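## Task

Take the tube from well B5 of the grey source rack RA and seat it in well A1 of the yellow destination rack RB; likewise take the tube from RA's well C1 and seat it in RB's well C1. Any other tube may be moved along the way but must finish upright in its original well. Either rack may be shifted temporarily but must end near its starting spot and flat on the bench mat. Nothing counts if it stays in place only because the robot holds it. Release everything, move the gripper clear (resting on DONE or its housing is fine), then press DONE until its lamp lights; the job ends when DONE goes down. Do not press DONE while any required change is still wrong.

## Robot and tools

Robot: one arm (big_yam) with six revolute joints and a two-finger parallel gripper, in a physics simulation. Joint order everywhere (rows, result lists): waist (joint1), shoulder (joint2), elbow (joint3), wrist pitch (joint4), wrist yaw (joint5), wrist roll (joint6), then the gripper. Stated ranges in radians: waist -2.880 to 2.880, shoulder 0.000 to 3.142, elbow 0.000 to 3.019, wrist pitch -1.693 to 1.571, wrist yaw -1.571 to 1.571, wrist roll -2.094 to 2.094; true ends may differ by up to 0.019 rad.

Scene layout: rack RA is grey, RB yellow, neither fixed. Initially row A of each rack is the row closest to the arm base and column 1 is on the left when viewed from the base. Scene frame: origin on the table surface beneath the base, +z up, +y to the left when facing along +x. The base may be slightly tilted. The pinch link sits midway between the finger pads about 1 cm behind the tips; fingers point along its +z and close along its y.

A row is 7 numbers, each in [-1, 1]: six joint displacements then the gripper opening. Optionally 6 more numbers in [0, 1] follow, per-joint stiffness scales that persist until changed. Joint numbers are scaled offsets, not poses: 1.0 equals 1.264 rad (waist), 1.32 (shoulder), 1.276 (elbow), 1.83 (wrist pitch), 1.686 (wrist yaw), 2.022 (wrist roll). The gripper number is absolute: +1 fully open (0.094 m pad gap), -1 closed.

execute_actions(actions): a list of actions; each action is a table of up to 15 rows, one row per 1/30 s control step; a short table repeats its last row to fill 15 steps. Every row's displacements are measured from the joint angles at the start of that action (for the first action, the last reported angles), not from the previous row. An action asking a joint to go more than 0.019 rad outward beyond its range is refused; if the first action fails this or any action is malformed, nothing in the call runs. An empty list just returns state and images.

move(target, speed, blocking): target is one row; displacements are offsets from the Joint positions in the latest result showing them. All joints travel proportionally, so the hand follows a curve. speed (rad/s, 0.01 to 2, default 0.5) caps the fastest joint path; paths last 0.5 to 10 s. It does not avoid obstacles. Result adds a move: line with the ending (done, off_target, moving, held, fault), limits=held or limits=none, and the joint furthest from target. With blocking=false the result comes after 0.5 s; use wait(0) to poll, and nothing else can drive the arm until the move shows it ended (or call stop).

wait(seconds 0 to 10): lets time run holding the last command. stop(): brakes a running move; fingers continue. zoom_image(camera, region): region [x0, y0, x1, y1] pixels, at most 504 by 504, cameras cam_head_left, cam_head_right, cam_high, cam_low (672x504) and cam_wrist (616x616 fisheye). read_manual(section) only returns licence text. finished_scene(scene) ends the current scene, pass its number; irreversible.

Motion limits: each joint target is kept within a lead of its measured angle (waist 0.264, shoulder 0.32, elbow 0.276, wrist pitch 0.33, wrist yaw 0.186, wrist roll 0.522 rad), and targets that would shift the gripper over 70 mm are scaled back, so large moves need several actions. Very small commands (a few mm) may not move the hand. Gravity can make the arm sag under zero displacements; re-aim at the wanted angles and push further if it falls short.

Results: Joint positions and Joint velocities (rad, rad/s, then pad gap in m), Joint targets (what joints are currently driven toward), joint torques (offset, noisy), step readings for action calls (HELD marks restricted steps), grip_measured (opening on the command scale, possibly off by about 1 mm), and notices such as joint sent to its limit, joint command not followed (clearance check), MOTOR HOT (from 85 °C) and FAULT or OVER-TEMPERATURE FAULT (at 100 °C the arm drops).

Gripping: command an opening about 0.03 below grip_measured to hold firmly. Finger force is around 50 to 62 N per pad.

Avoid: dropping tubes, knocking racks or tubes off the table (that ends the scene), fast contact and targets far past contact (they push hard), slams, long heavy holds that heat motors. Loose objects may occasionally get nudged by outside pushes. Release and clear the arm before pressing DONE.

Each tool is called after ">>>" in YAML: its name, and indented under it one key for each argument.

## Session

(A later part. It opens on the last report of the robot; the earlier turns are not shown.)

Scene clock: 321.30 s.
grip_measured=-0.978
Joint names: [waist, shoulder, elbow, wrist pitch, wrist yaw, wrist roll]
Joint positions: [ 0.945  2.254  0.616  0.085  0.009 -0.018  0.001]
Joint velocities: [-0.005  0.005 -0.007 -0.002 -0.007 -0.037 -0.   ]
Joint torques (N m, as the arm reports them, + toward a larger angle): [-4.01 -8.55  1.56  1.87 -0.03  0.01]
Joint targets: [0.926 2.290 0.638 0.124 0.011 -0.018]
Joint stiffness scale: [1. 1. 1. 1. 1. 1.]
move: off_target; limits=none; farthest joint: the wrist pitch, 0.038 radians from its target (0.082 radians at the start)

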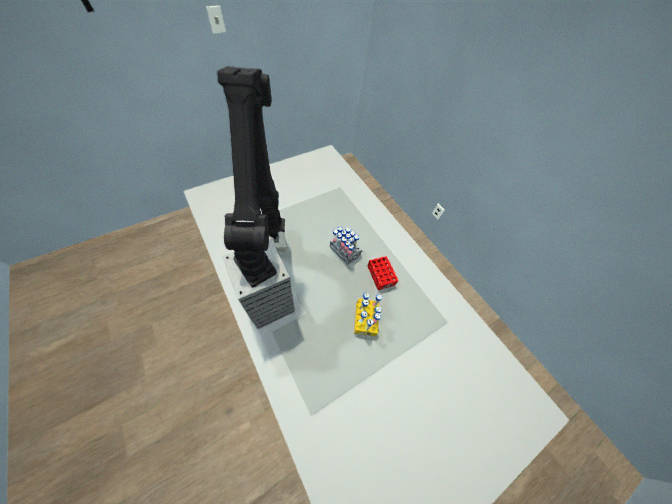

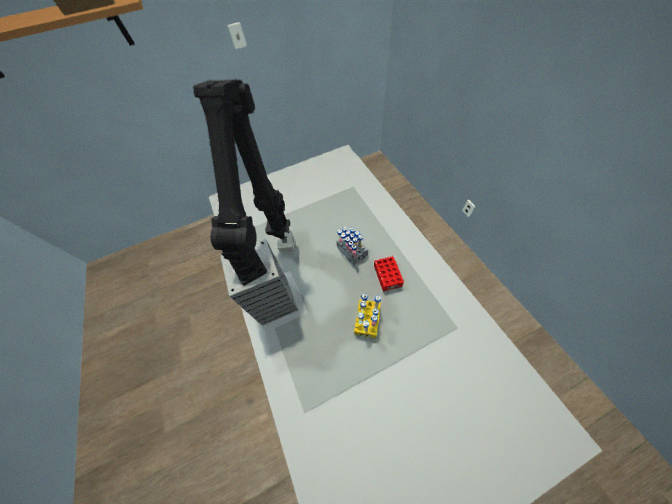

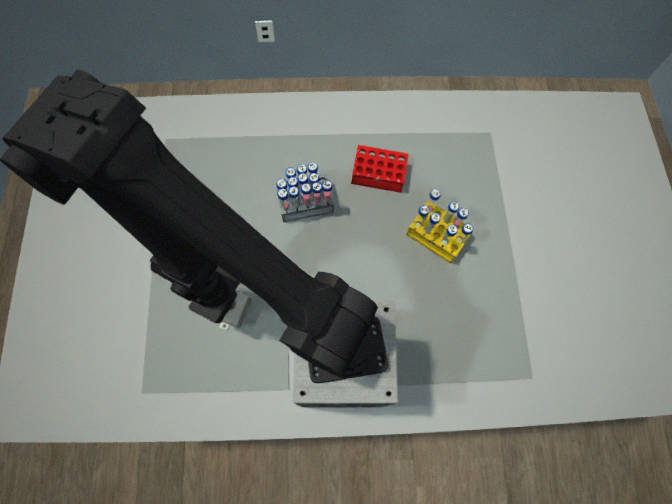

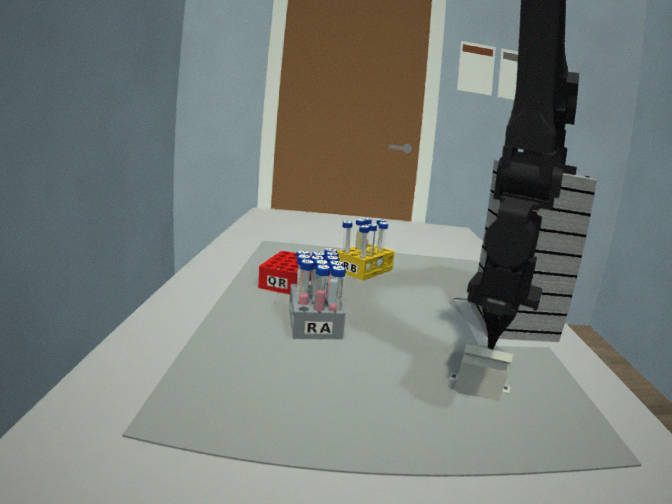

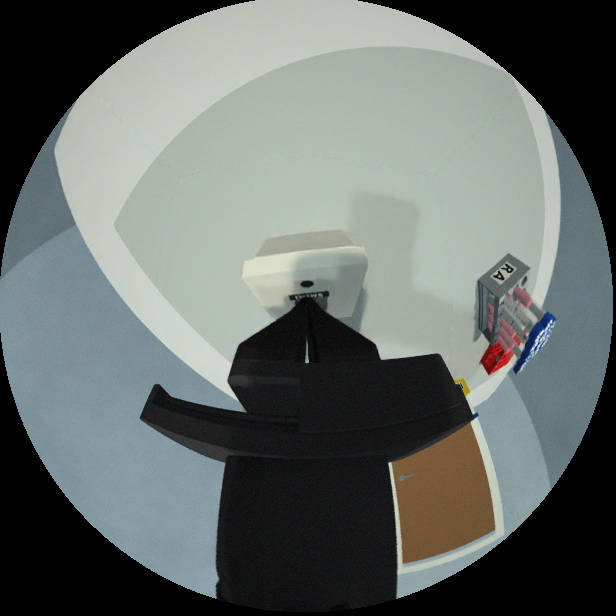

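At upper edge; back off, shift ~8mm inward, press again.

>>> move:
  target: [0,-0.03,-0.02,0,0,0,-1]
  speed: 0.15

>>> move:
  target: [0,0.085,0.025,0.045,0,0,-1]
  speed: 0.12

Scene clock: 325.83 s.
grip_measured=-0.978
Joint names: [waist, shoulder, elbow, wrist pitch, wrist yaw, wrist roll]
Joint positions: [ 0.945  2.227  0.597  0.085  0.009 -0.018  0.001]
Joint velocities: [-0.015 -0.015  0.007 -0.012  0.007  0.051 -0.   ]
Joint torques (N m, as the arm reports them, + toward a larger angle): [ -2.5  -12.64  -0.85   0.63  -0.09  -0.01]
Joint targets: [0.945 2.214 0.591 0.085 0.010 -0.018]
Joint stiffness scale: [1. 1. 1. 1. 1. 1.]
move: done; limits=none; farthest joint: the shoulder, 0.013 radians from its target (0.040 radians at the start)

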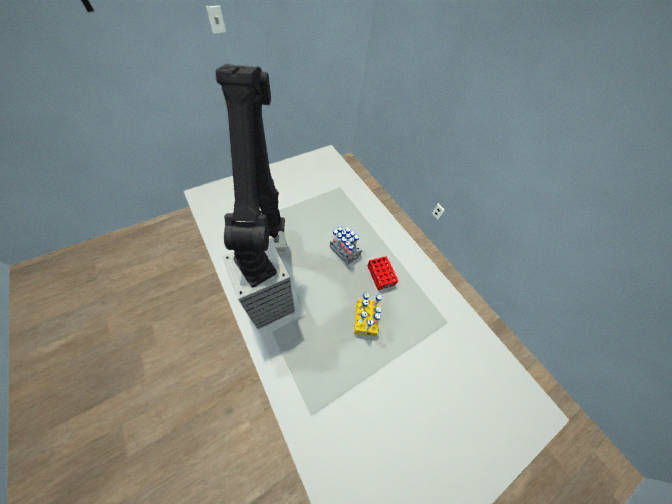

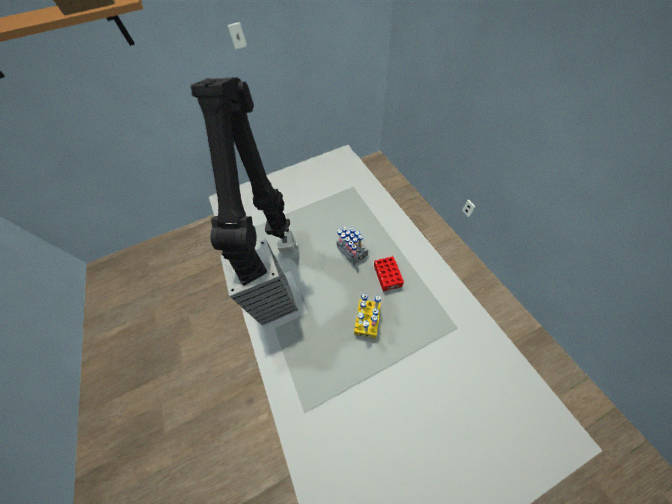

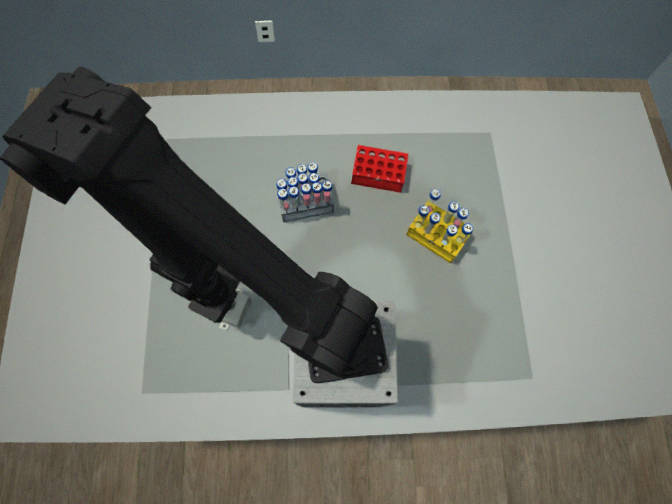

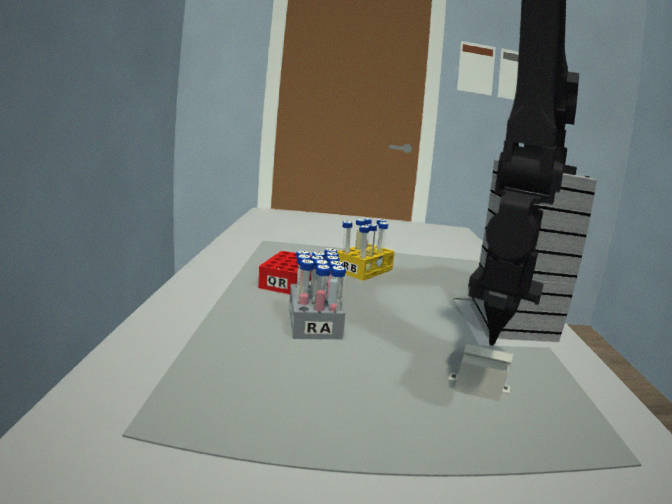

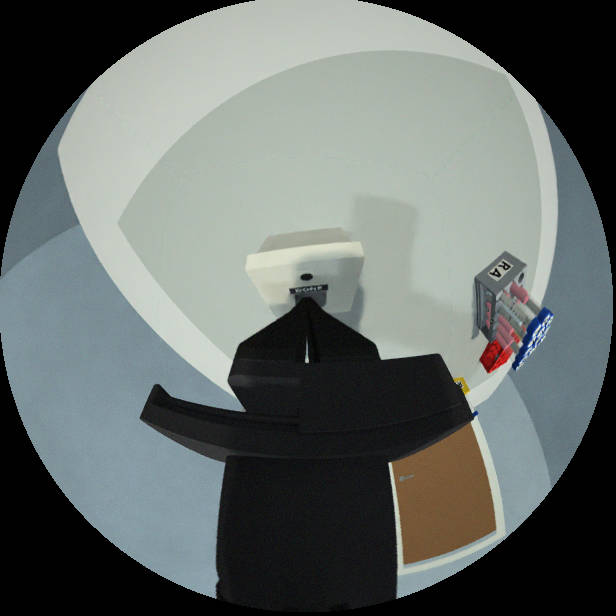

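Scene clock: 327.07 s.
grip_measured=-0.978
Joint names: [waist, shoulder, elbow, wrist pitch, wrist yaw, wrist roll]
Joint positions: [ 0.945  2.268  0.601  0.129  0.009 -0.018  0.001]
Joint velocities: [-0.015 -0.005  0.012  0.017  0.022 -0.007 -0.   ]
Joint torques (N m, as the arm reports them, + toward a larger angle): [-2.68 -5.89  1.83  1.76 -0.12  0.  ]
Joint targets: [0.945 2.340 0.629 0.167 0.010 -0.018]
Joint stiffness scale: [1. 1. 1. 1. 1. 1.]
move: off_target; limits=none; farthest joint: the shoulder, 0.071 radians from its target (0.112 radians at the start)

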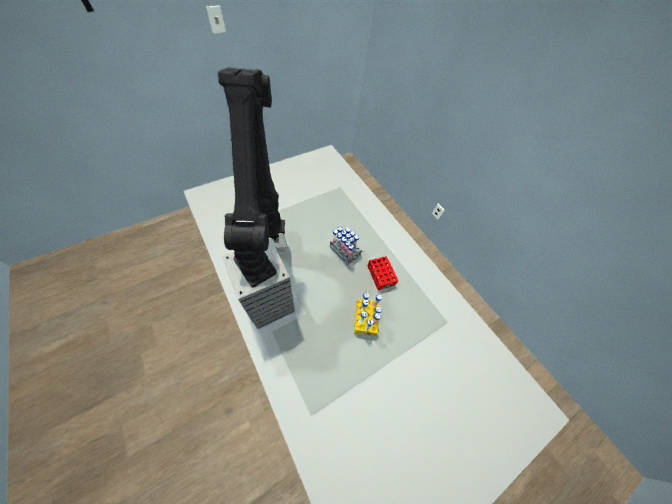

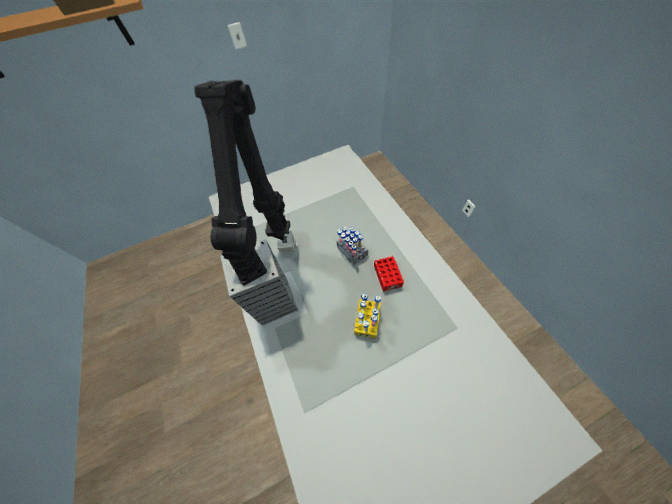

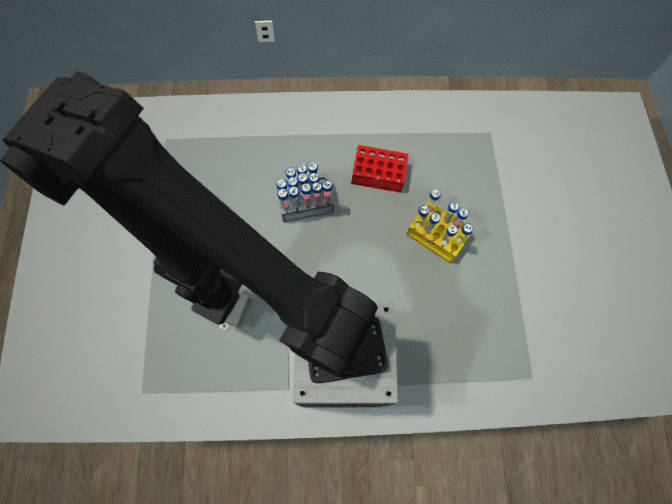

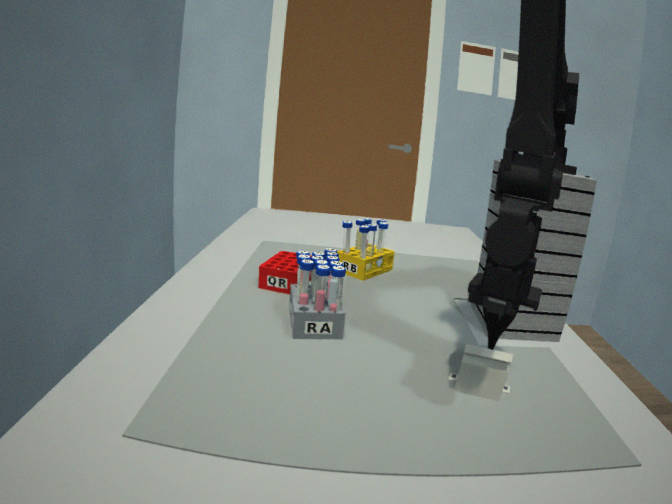

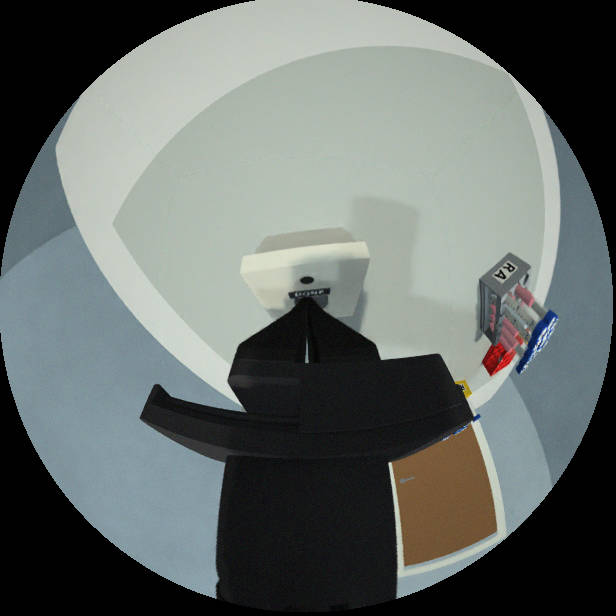

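>>> move:
  target: [-0.02,-0.03,-0.02,-0.03,0,0,-1]
  speed: 0.15

>>> move:
  target: [0,0.1,0.02,0.04,0,0,-1]
  speed: 0.12

>>> zoom_image:
  camera: "cam_wrist"
  region: [230,220,390,340]

Scene clock: 332.83 s.
grip_measured=-0.978
Joint names: [waist, shoulder, elbow, wrist pitch, wrist yaw, wrist roll]
Joint positions: [ 0.934  2.243  0.582  0.09   0.009 -0.018  0.001]
Joint velocities: [-0.005 -0.015  0.007 -0.012 -0.022  0.022 -0.   ]
Joint torques (N m, as the arm reports them, + toward a larger angle): [ -3.77 -12.47  -1.06  -0.17  -0.12  -0.07]
Joint targets: [0.920 2.228 0.575 0.074 0.009 -0.018]
Joint stiffness scale: [1. 1. 1. 1. 1. 1.]
move: done; limits=none; farthest joint: the wrist pitch, 0.016 radians from its target (0.055 radians at the start)

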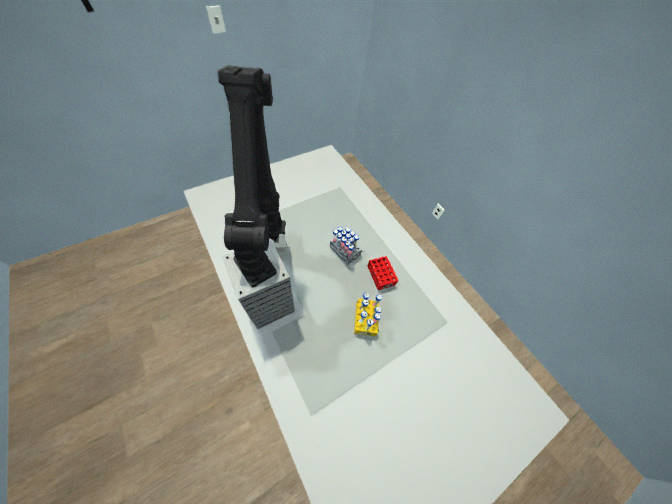

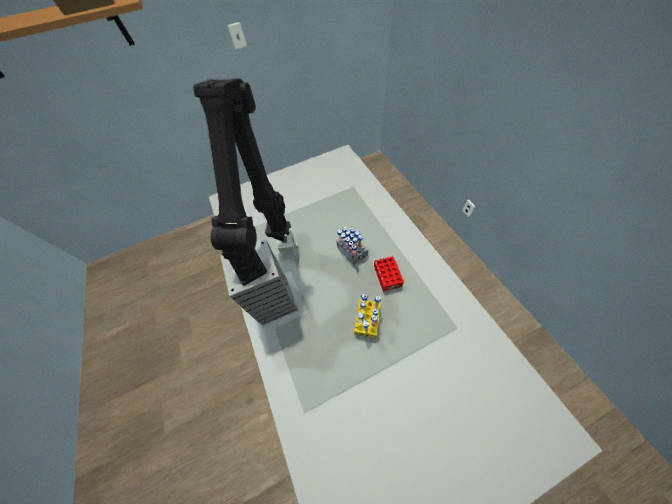

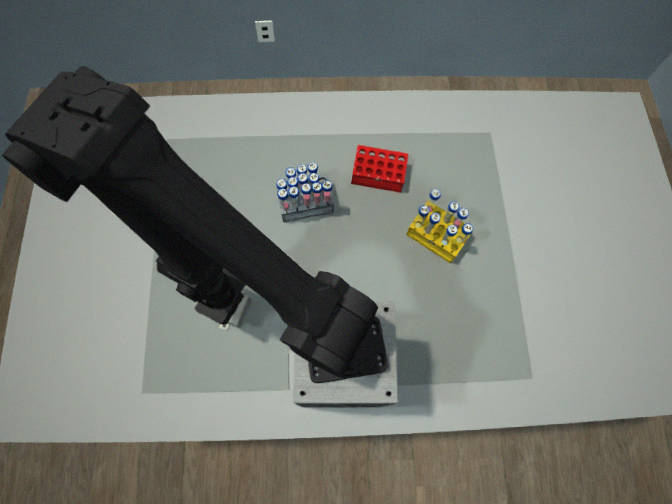

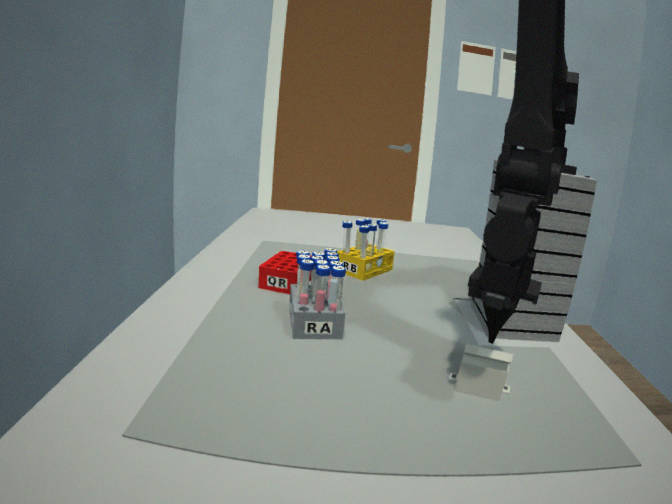

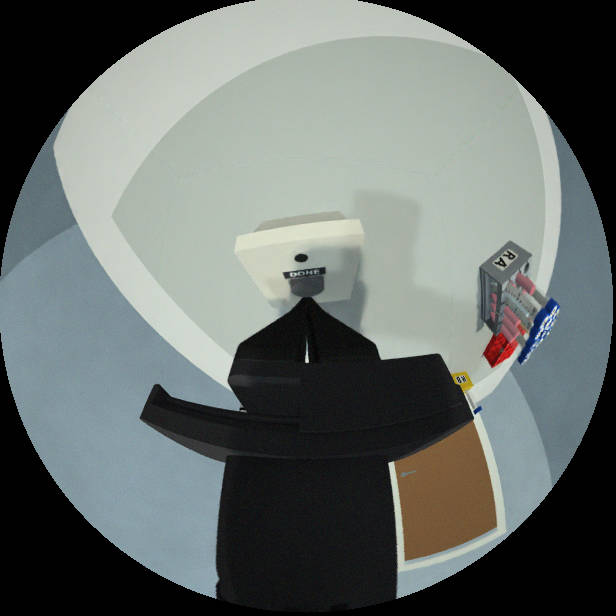

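Scene clock: 334.27 s.
grip_measured=-0.978
Joint names: [waist, shoulder, elbow, wrist pitch, wrist yaw, wrist roll]
Joint positions: [ 0.934  2.35   0.596  0.129  0.01  -0.018  0.001]
Joint velocities: [-0.005 -0.024  0.002 -0.007 -0.022 -0.081 -0.001]
Joint torques (N m, as the arm reports them, + toward a larger angle): [-2.07 -9.32 -0.63  1.58 -0.15 -0.04]
Joint targets: [0.934 2.375 0.608 0.163 0.010 -0.018]
Joint stiffness scale: [1. 1. 1. 1. 1. 1.]
move: off_target; limits=none; farthest joint: the wrist pitch, 0.034 radians from its target (0.073 radians at the start)

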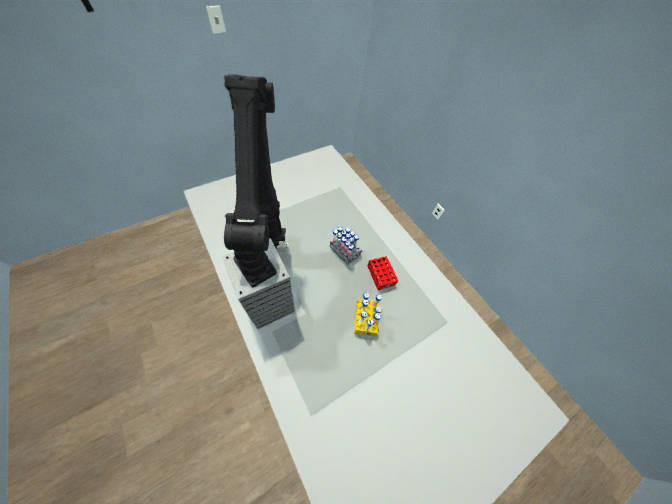

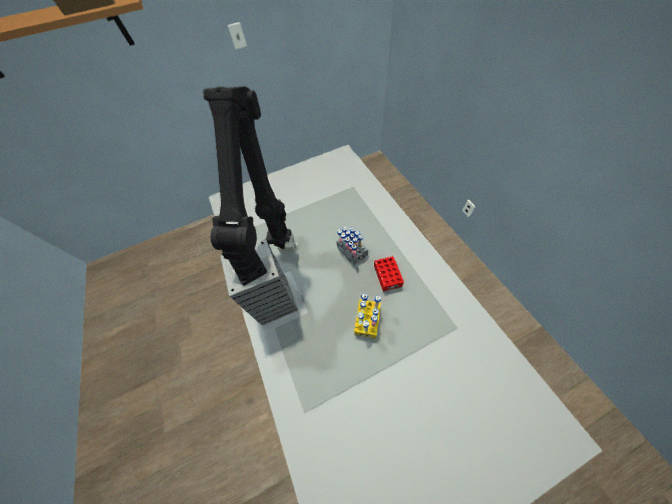

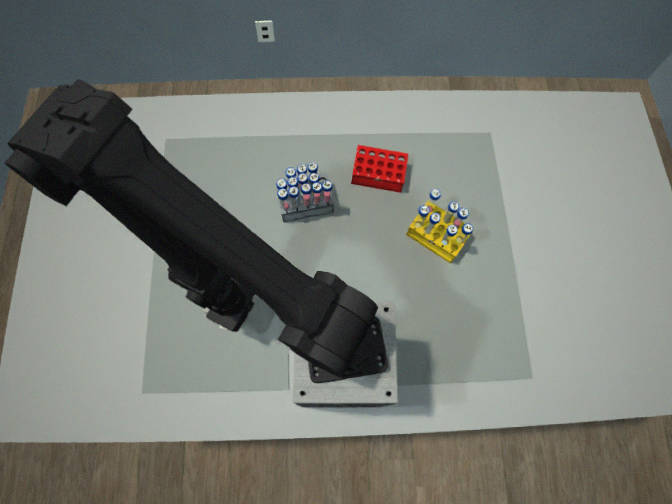

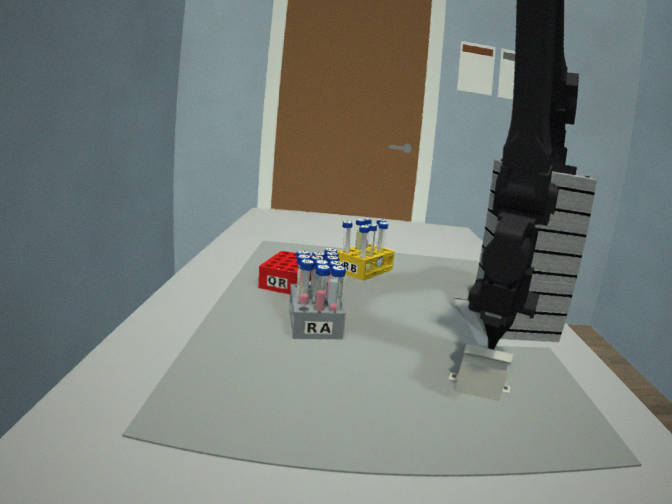

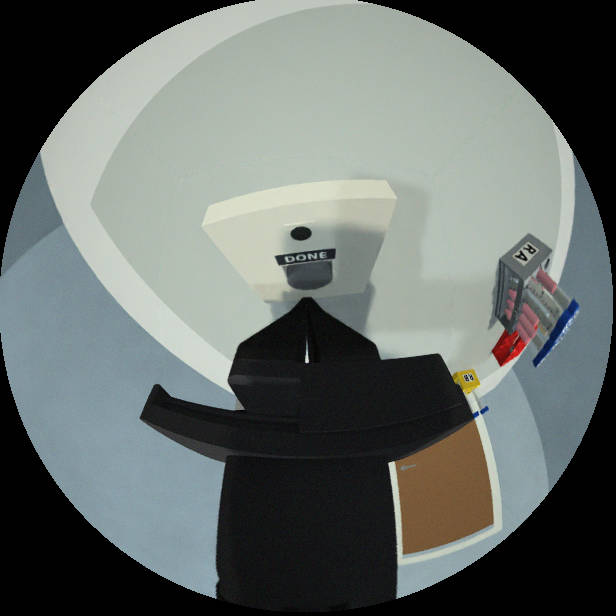

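Region (230, 220, 390, 340) of cam_wrist's 616x616 image, scaled by 3.150, with more detail than that image has; it fills the top 378 rows of this view, and the rest is white.

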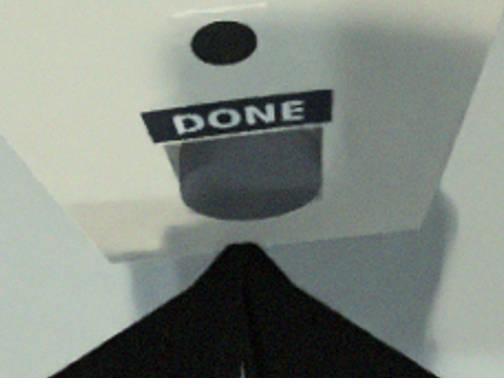

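>>> move:
  target: [0,-0.09,-0.03,0,0,0,-1]
  speed: 0.3

>>> move:
  target: [0,0.065,-0.13,0.308,0,0,-1]

Scene clock: 344.37 s.
grip_measured=-0.978
Joint names: [waist, shoulder, elbow, wrist pitch, wrist yaw, wrist roll]
Joint positions: [ 0.934  2.237  0.566  0.129  0.01  -0.018  0.001]
Joint velocities: [-0.005  0.005  0.012  0.007 -0.095  0.007  0.002]
Joint torques (N m, as the arm reports them, + toward a larger angle): [ -2.81 -11.4   -1.28   0.33  -0.18   0.02]
Joint targets: [0.934 2.231 0.558 0.129 0.010 -0.018]
Joint stiffness scale: [1. 1. 1. 1. 1. 1.]
move: done; limits=none; farthest joint: the elbow, 0.009 radians from its target (0.038 radians at the start)

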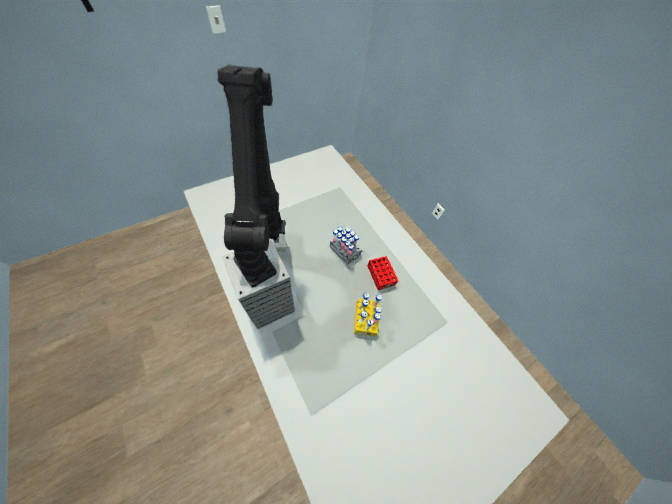

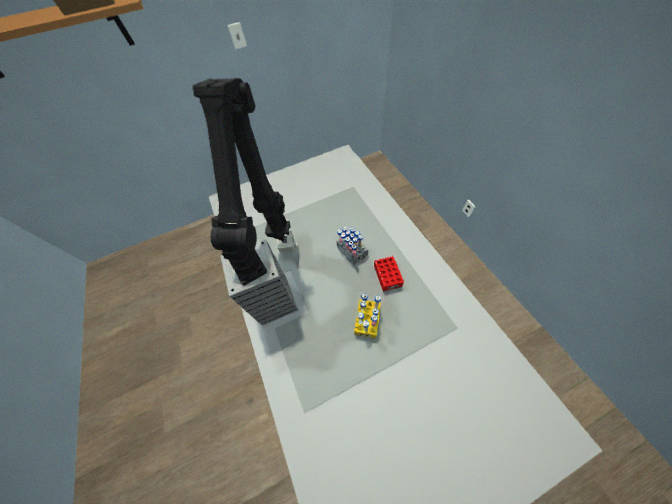

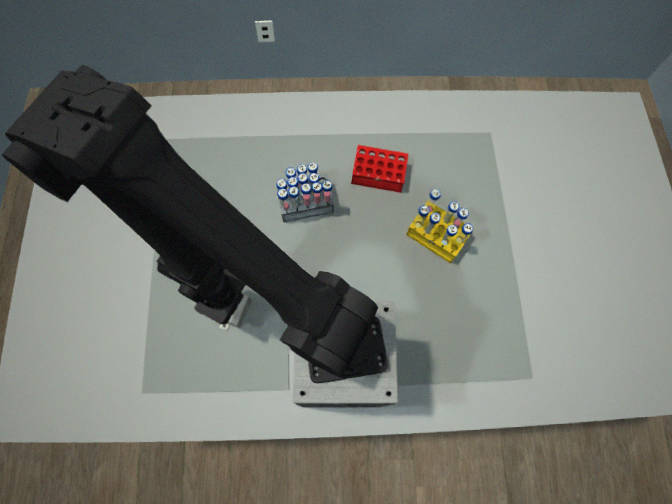

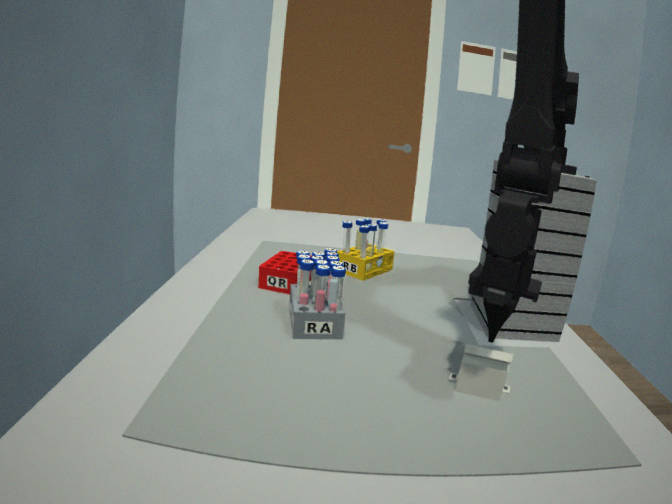

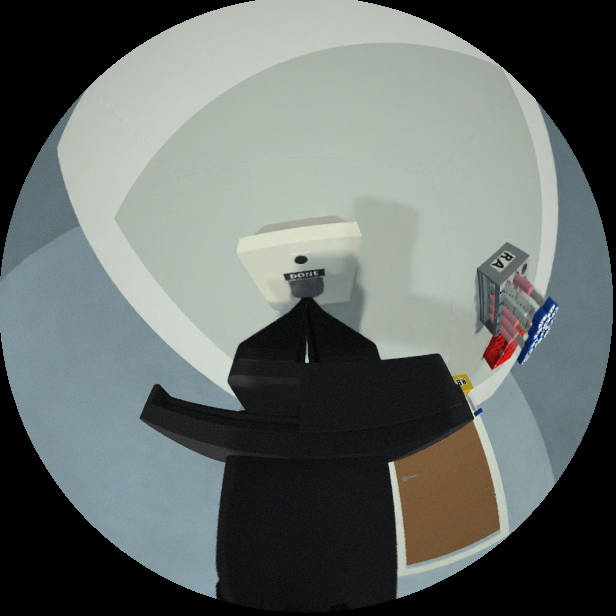

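Scene clock: 345.97 s.
grip_measured=-0.978
Joint names: [waist, shoulder, elbow, wrist pitch, wrist yaw, wrist roll]
Joint positions: [ 0.934  2.31   0.414  0.67   0.01  -0.018  0.001]
Joint velocities: [ 0.005 -0.015  0.007  0.007  0.007  0.007 -0.001]
Joint torques (N m, as the arm reports them, + toward a larger angle): [-2.3  -9.94 -3.56  1.79 -0.13  0.02]
Joint targets: [0.934 2.322 0.401 0.693 0.010 -0.018]
Joint stiffness scale: [1. 1. 1. 1. 1. 1.]
move: off_target; limits=none; farthest joint: the wrist pitch, 0.022 radians from its target (0.564 radians at the start)

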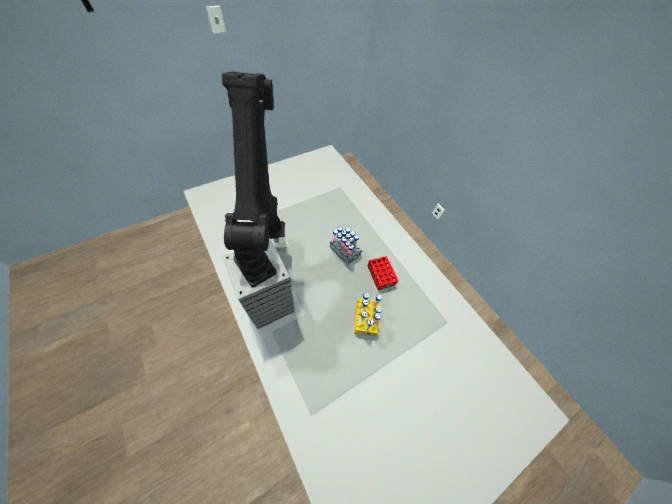

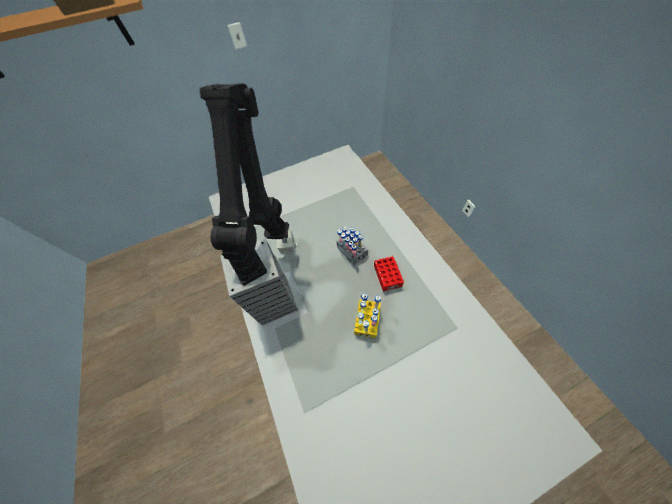

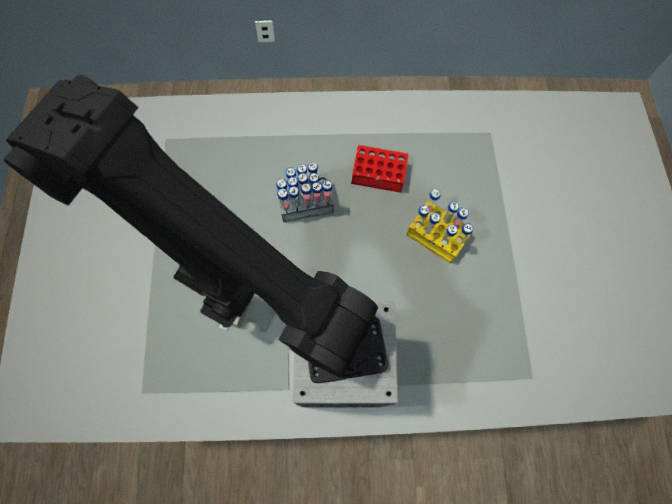

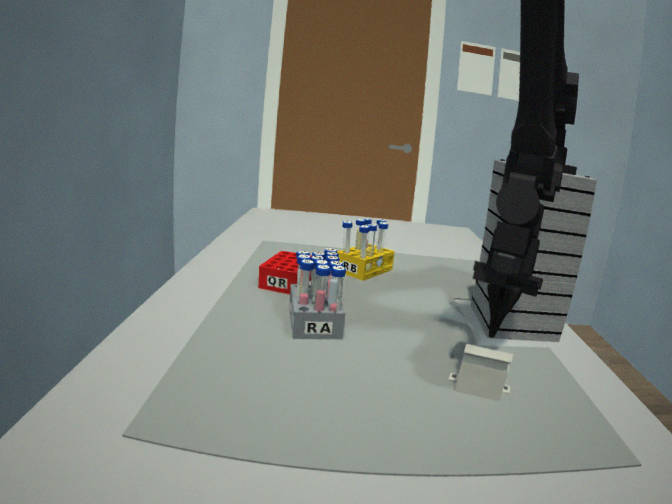

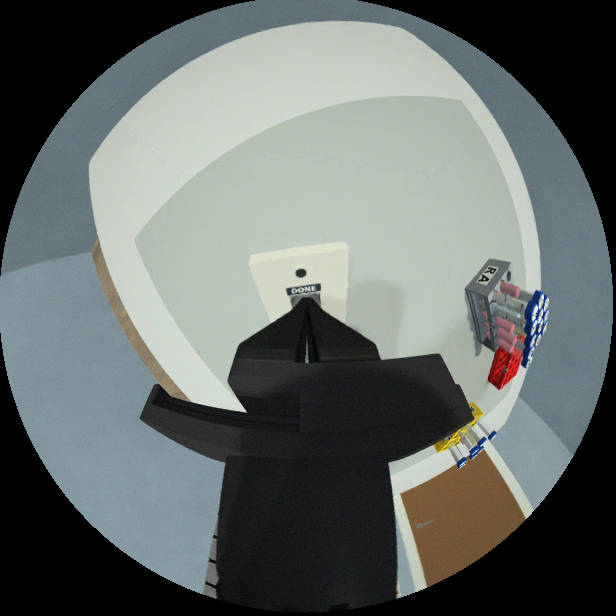

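>>> move:
  target: [0.015,0.08,0.02,0.02,0,0,-1]
  speed: 0.12

Scene clock: 352.40 s.
grip_measured=-0.978
Joint names: [waist, shoulder, elbow, wrist pitch, wrist yaw, wrist roll]
Joint positions: [ 0.937  2.405  0.436  0.684  0.01  -0.018  0.001]
Joint velocities: [-0.005 -0.015  0.002  0.002 -0.037 -0.022 -0.   ]
Joint torques (N m, as the arm reports them, + toward a larger angle): [ -0.52 -10.16  -2.65   1.69  -0.09   0.03]
Joint targets: [0.952 2.416 0.440 0.707 0.010 -0.018]
Joint stiffness scale: [1. 1. 1. 1. 1. 1.]
move: off_target; limits=none; farthest joint: the wrist pitch, 0.022 radians from its target (0.036 radians at the start)

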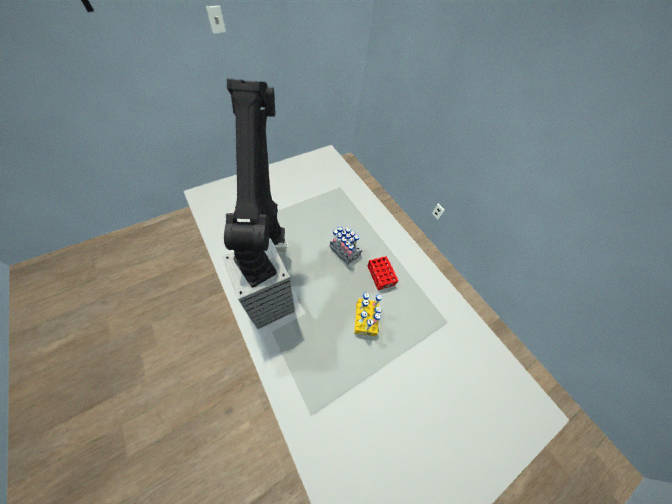

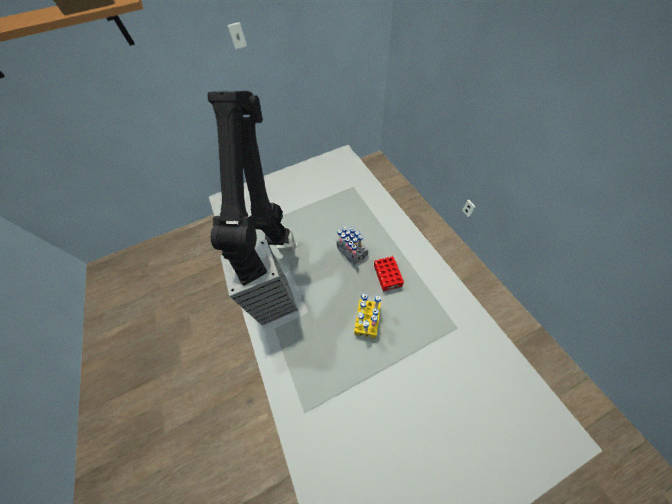

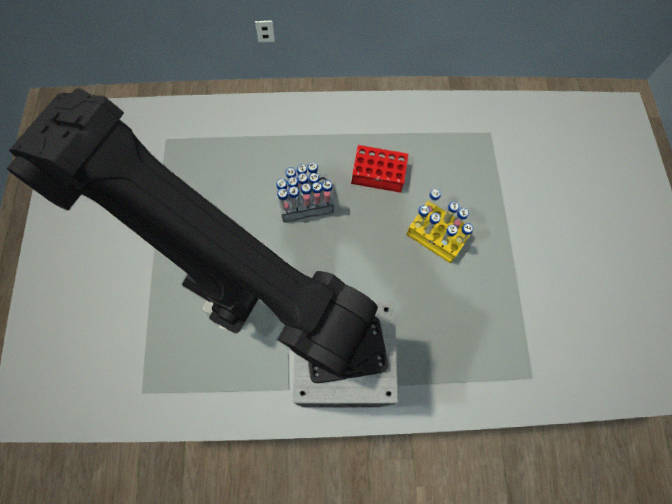

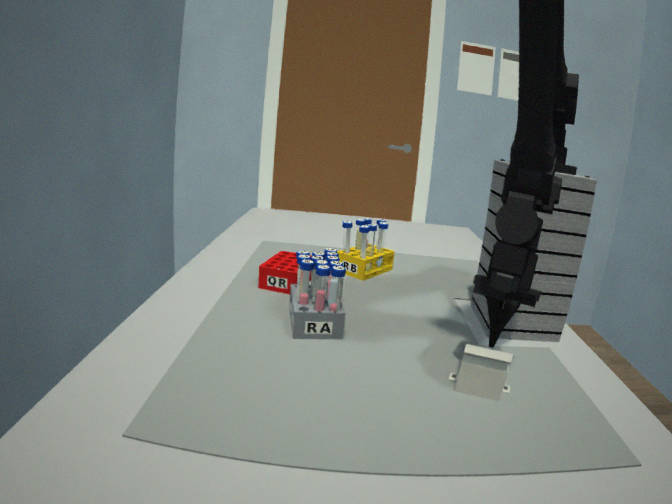

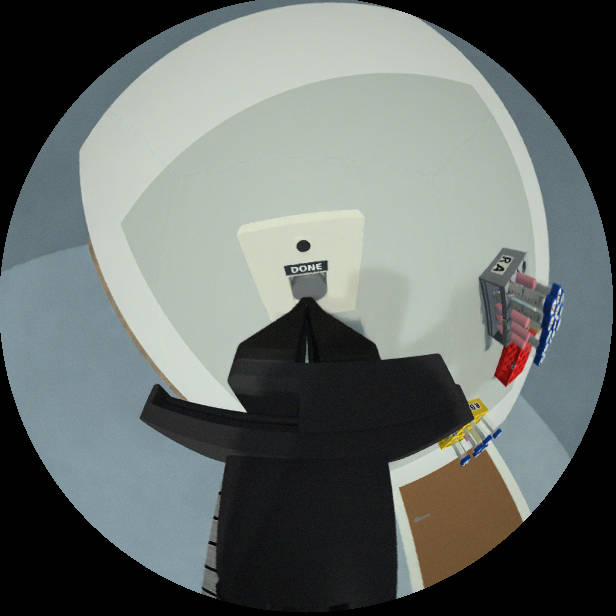

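Now along the tool axis, slightly outward.

>>> move:
  target: [0,0.1,0.075,0.045,0,0,-1]
  speed: 0.1

Scene clock: 357.87 s.
grip_measured=-0.978
Joint names: [waist, shoulder, elbow, wrist pitch, wrist yaw, wrist roll]
Joint positions: [ 0.937  2.43   0.454  0.694  0.01  -0.018  0.001]
Joint velocities: [0.005 0.005 0.002 0.007 0.051 0.007 0.   ]
Joint torques (N m, as the arm reports them, + toward a larger angle): no reading
Joint stiffness scale: [1. 1. 1. 1. 1. 1.]
move: unfinished (the scene ended)
The task's run has ended: the event that ends the task has happened. This ends this scene only. If you have not yet called finished_scene for this scene, call it to go on to the next scene.

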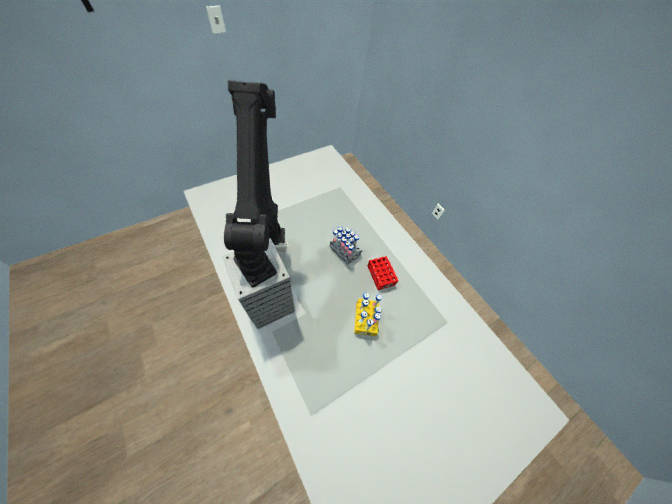

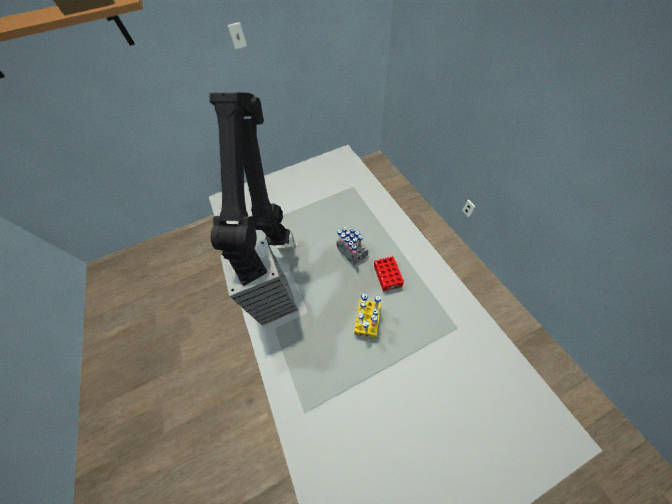

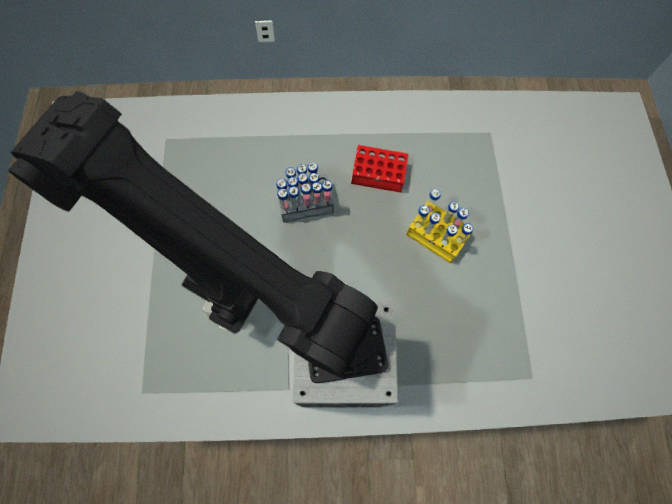

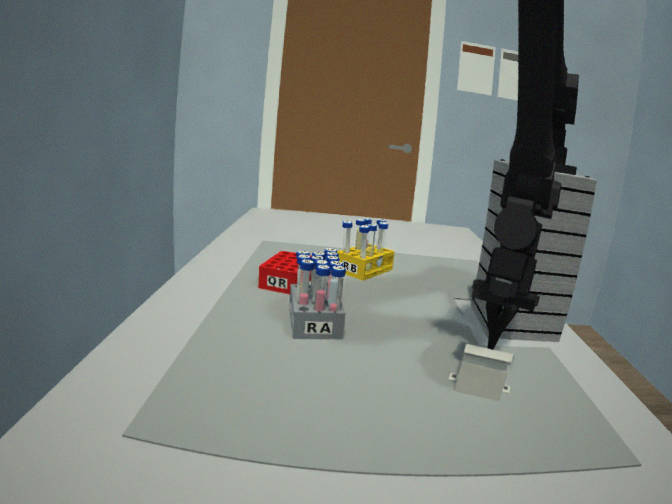

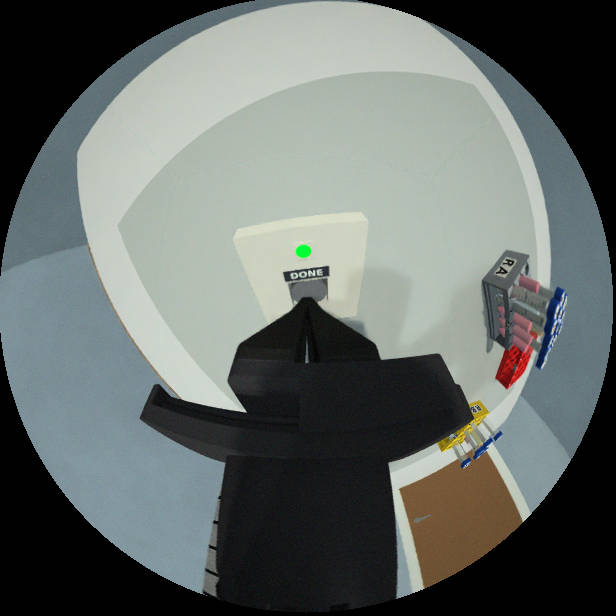

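>>> finished_scene:
  scene: 1

The scene is finished: the task was done.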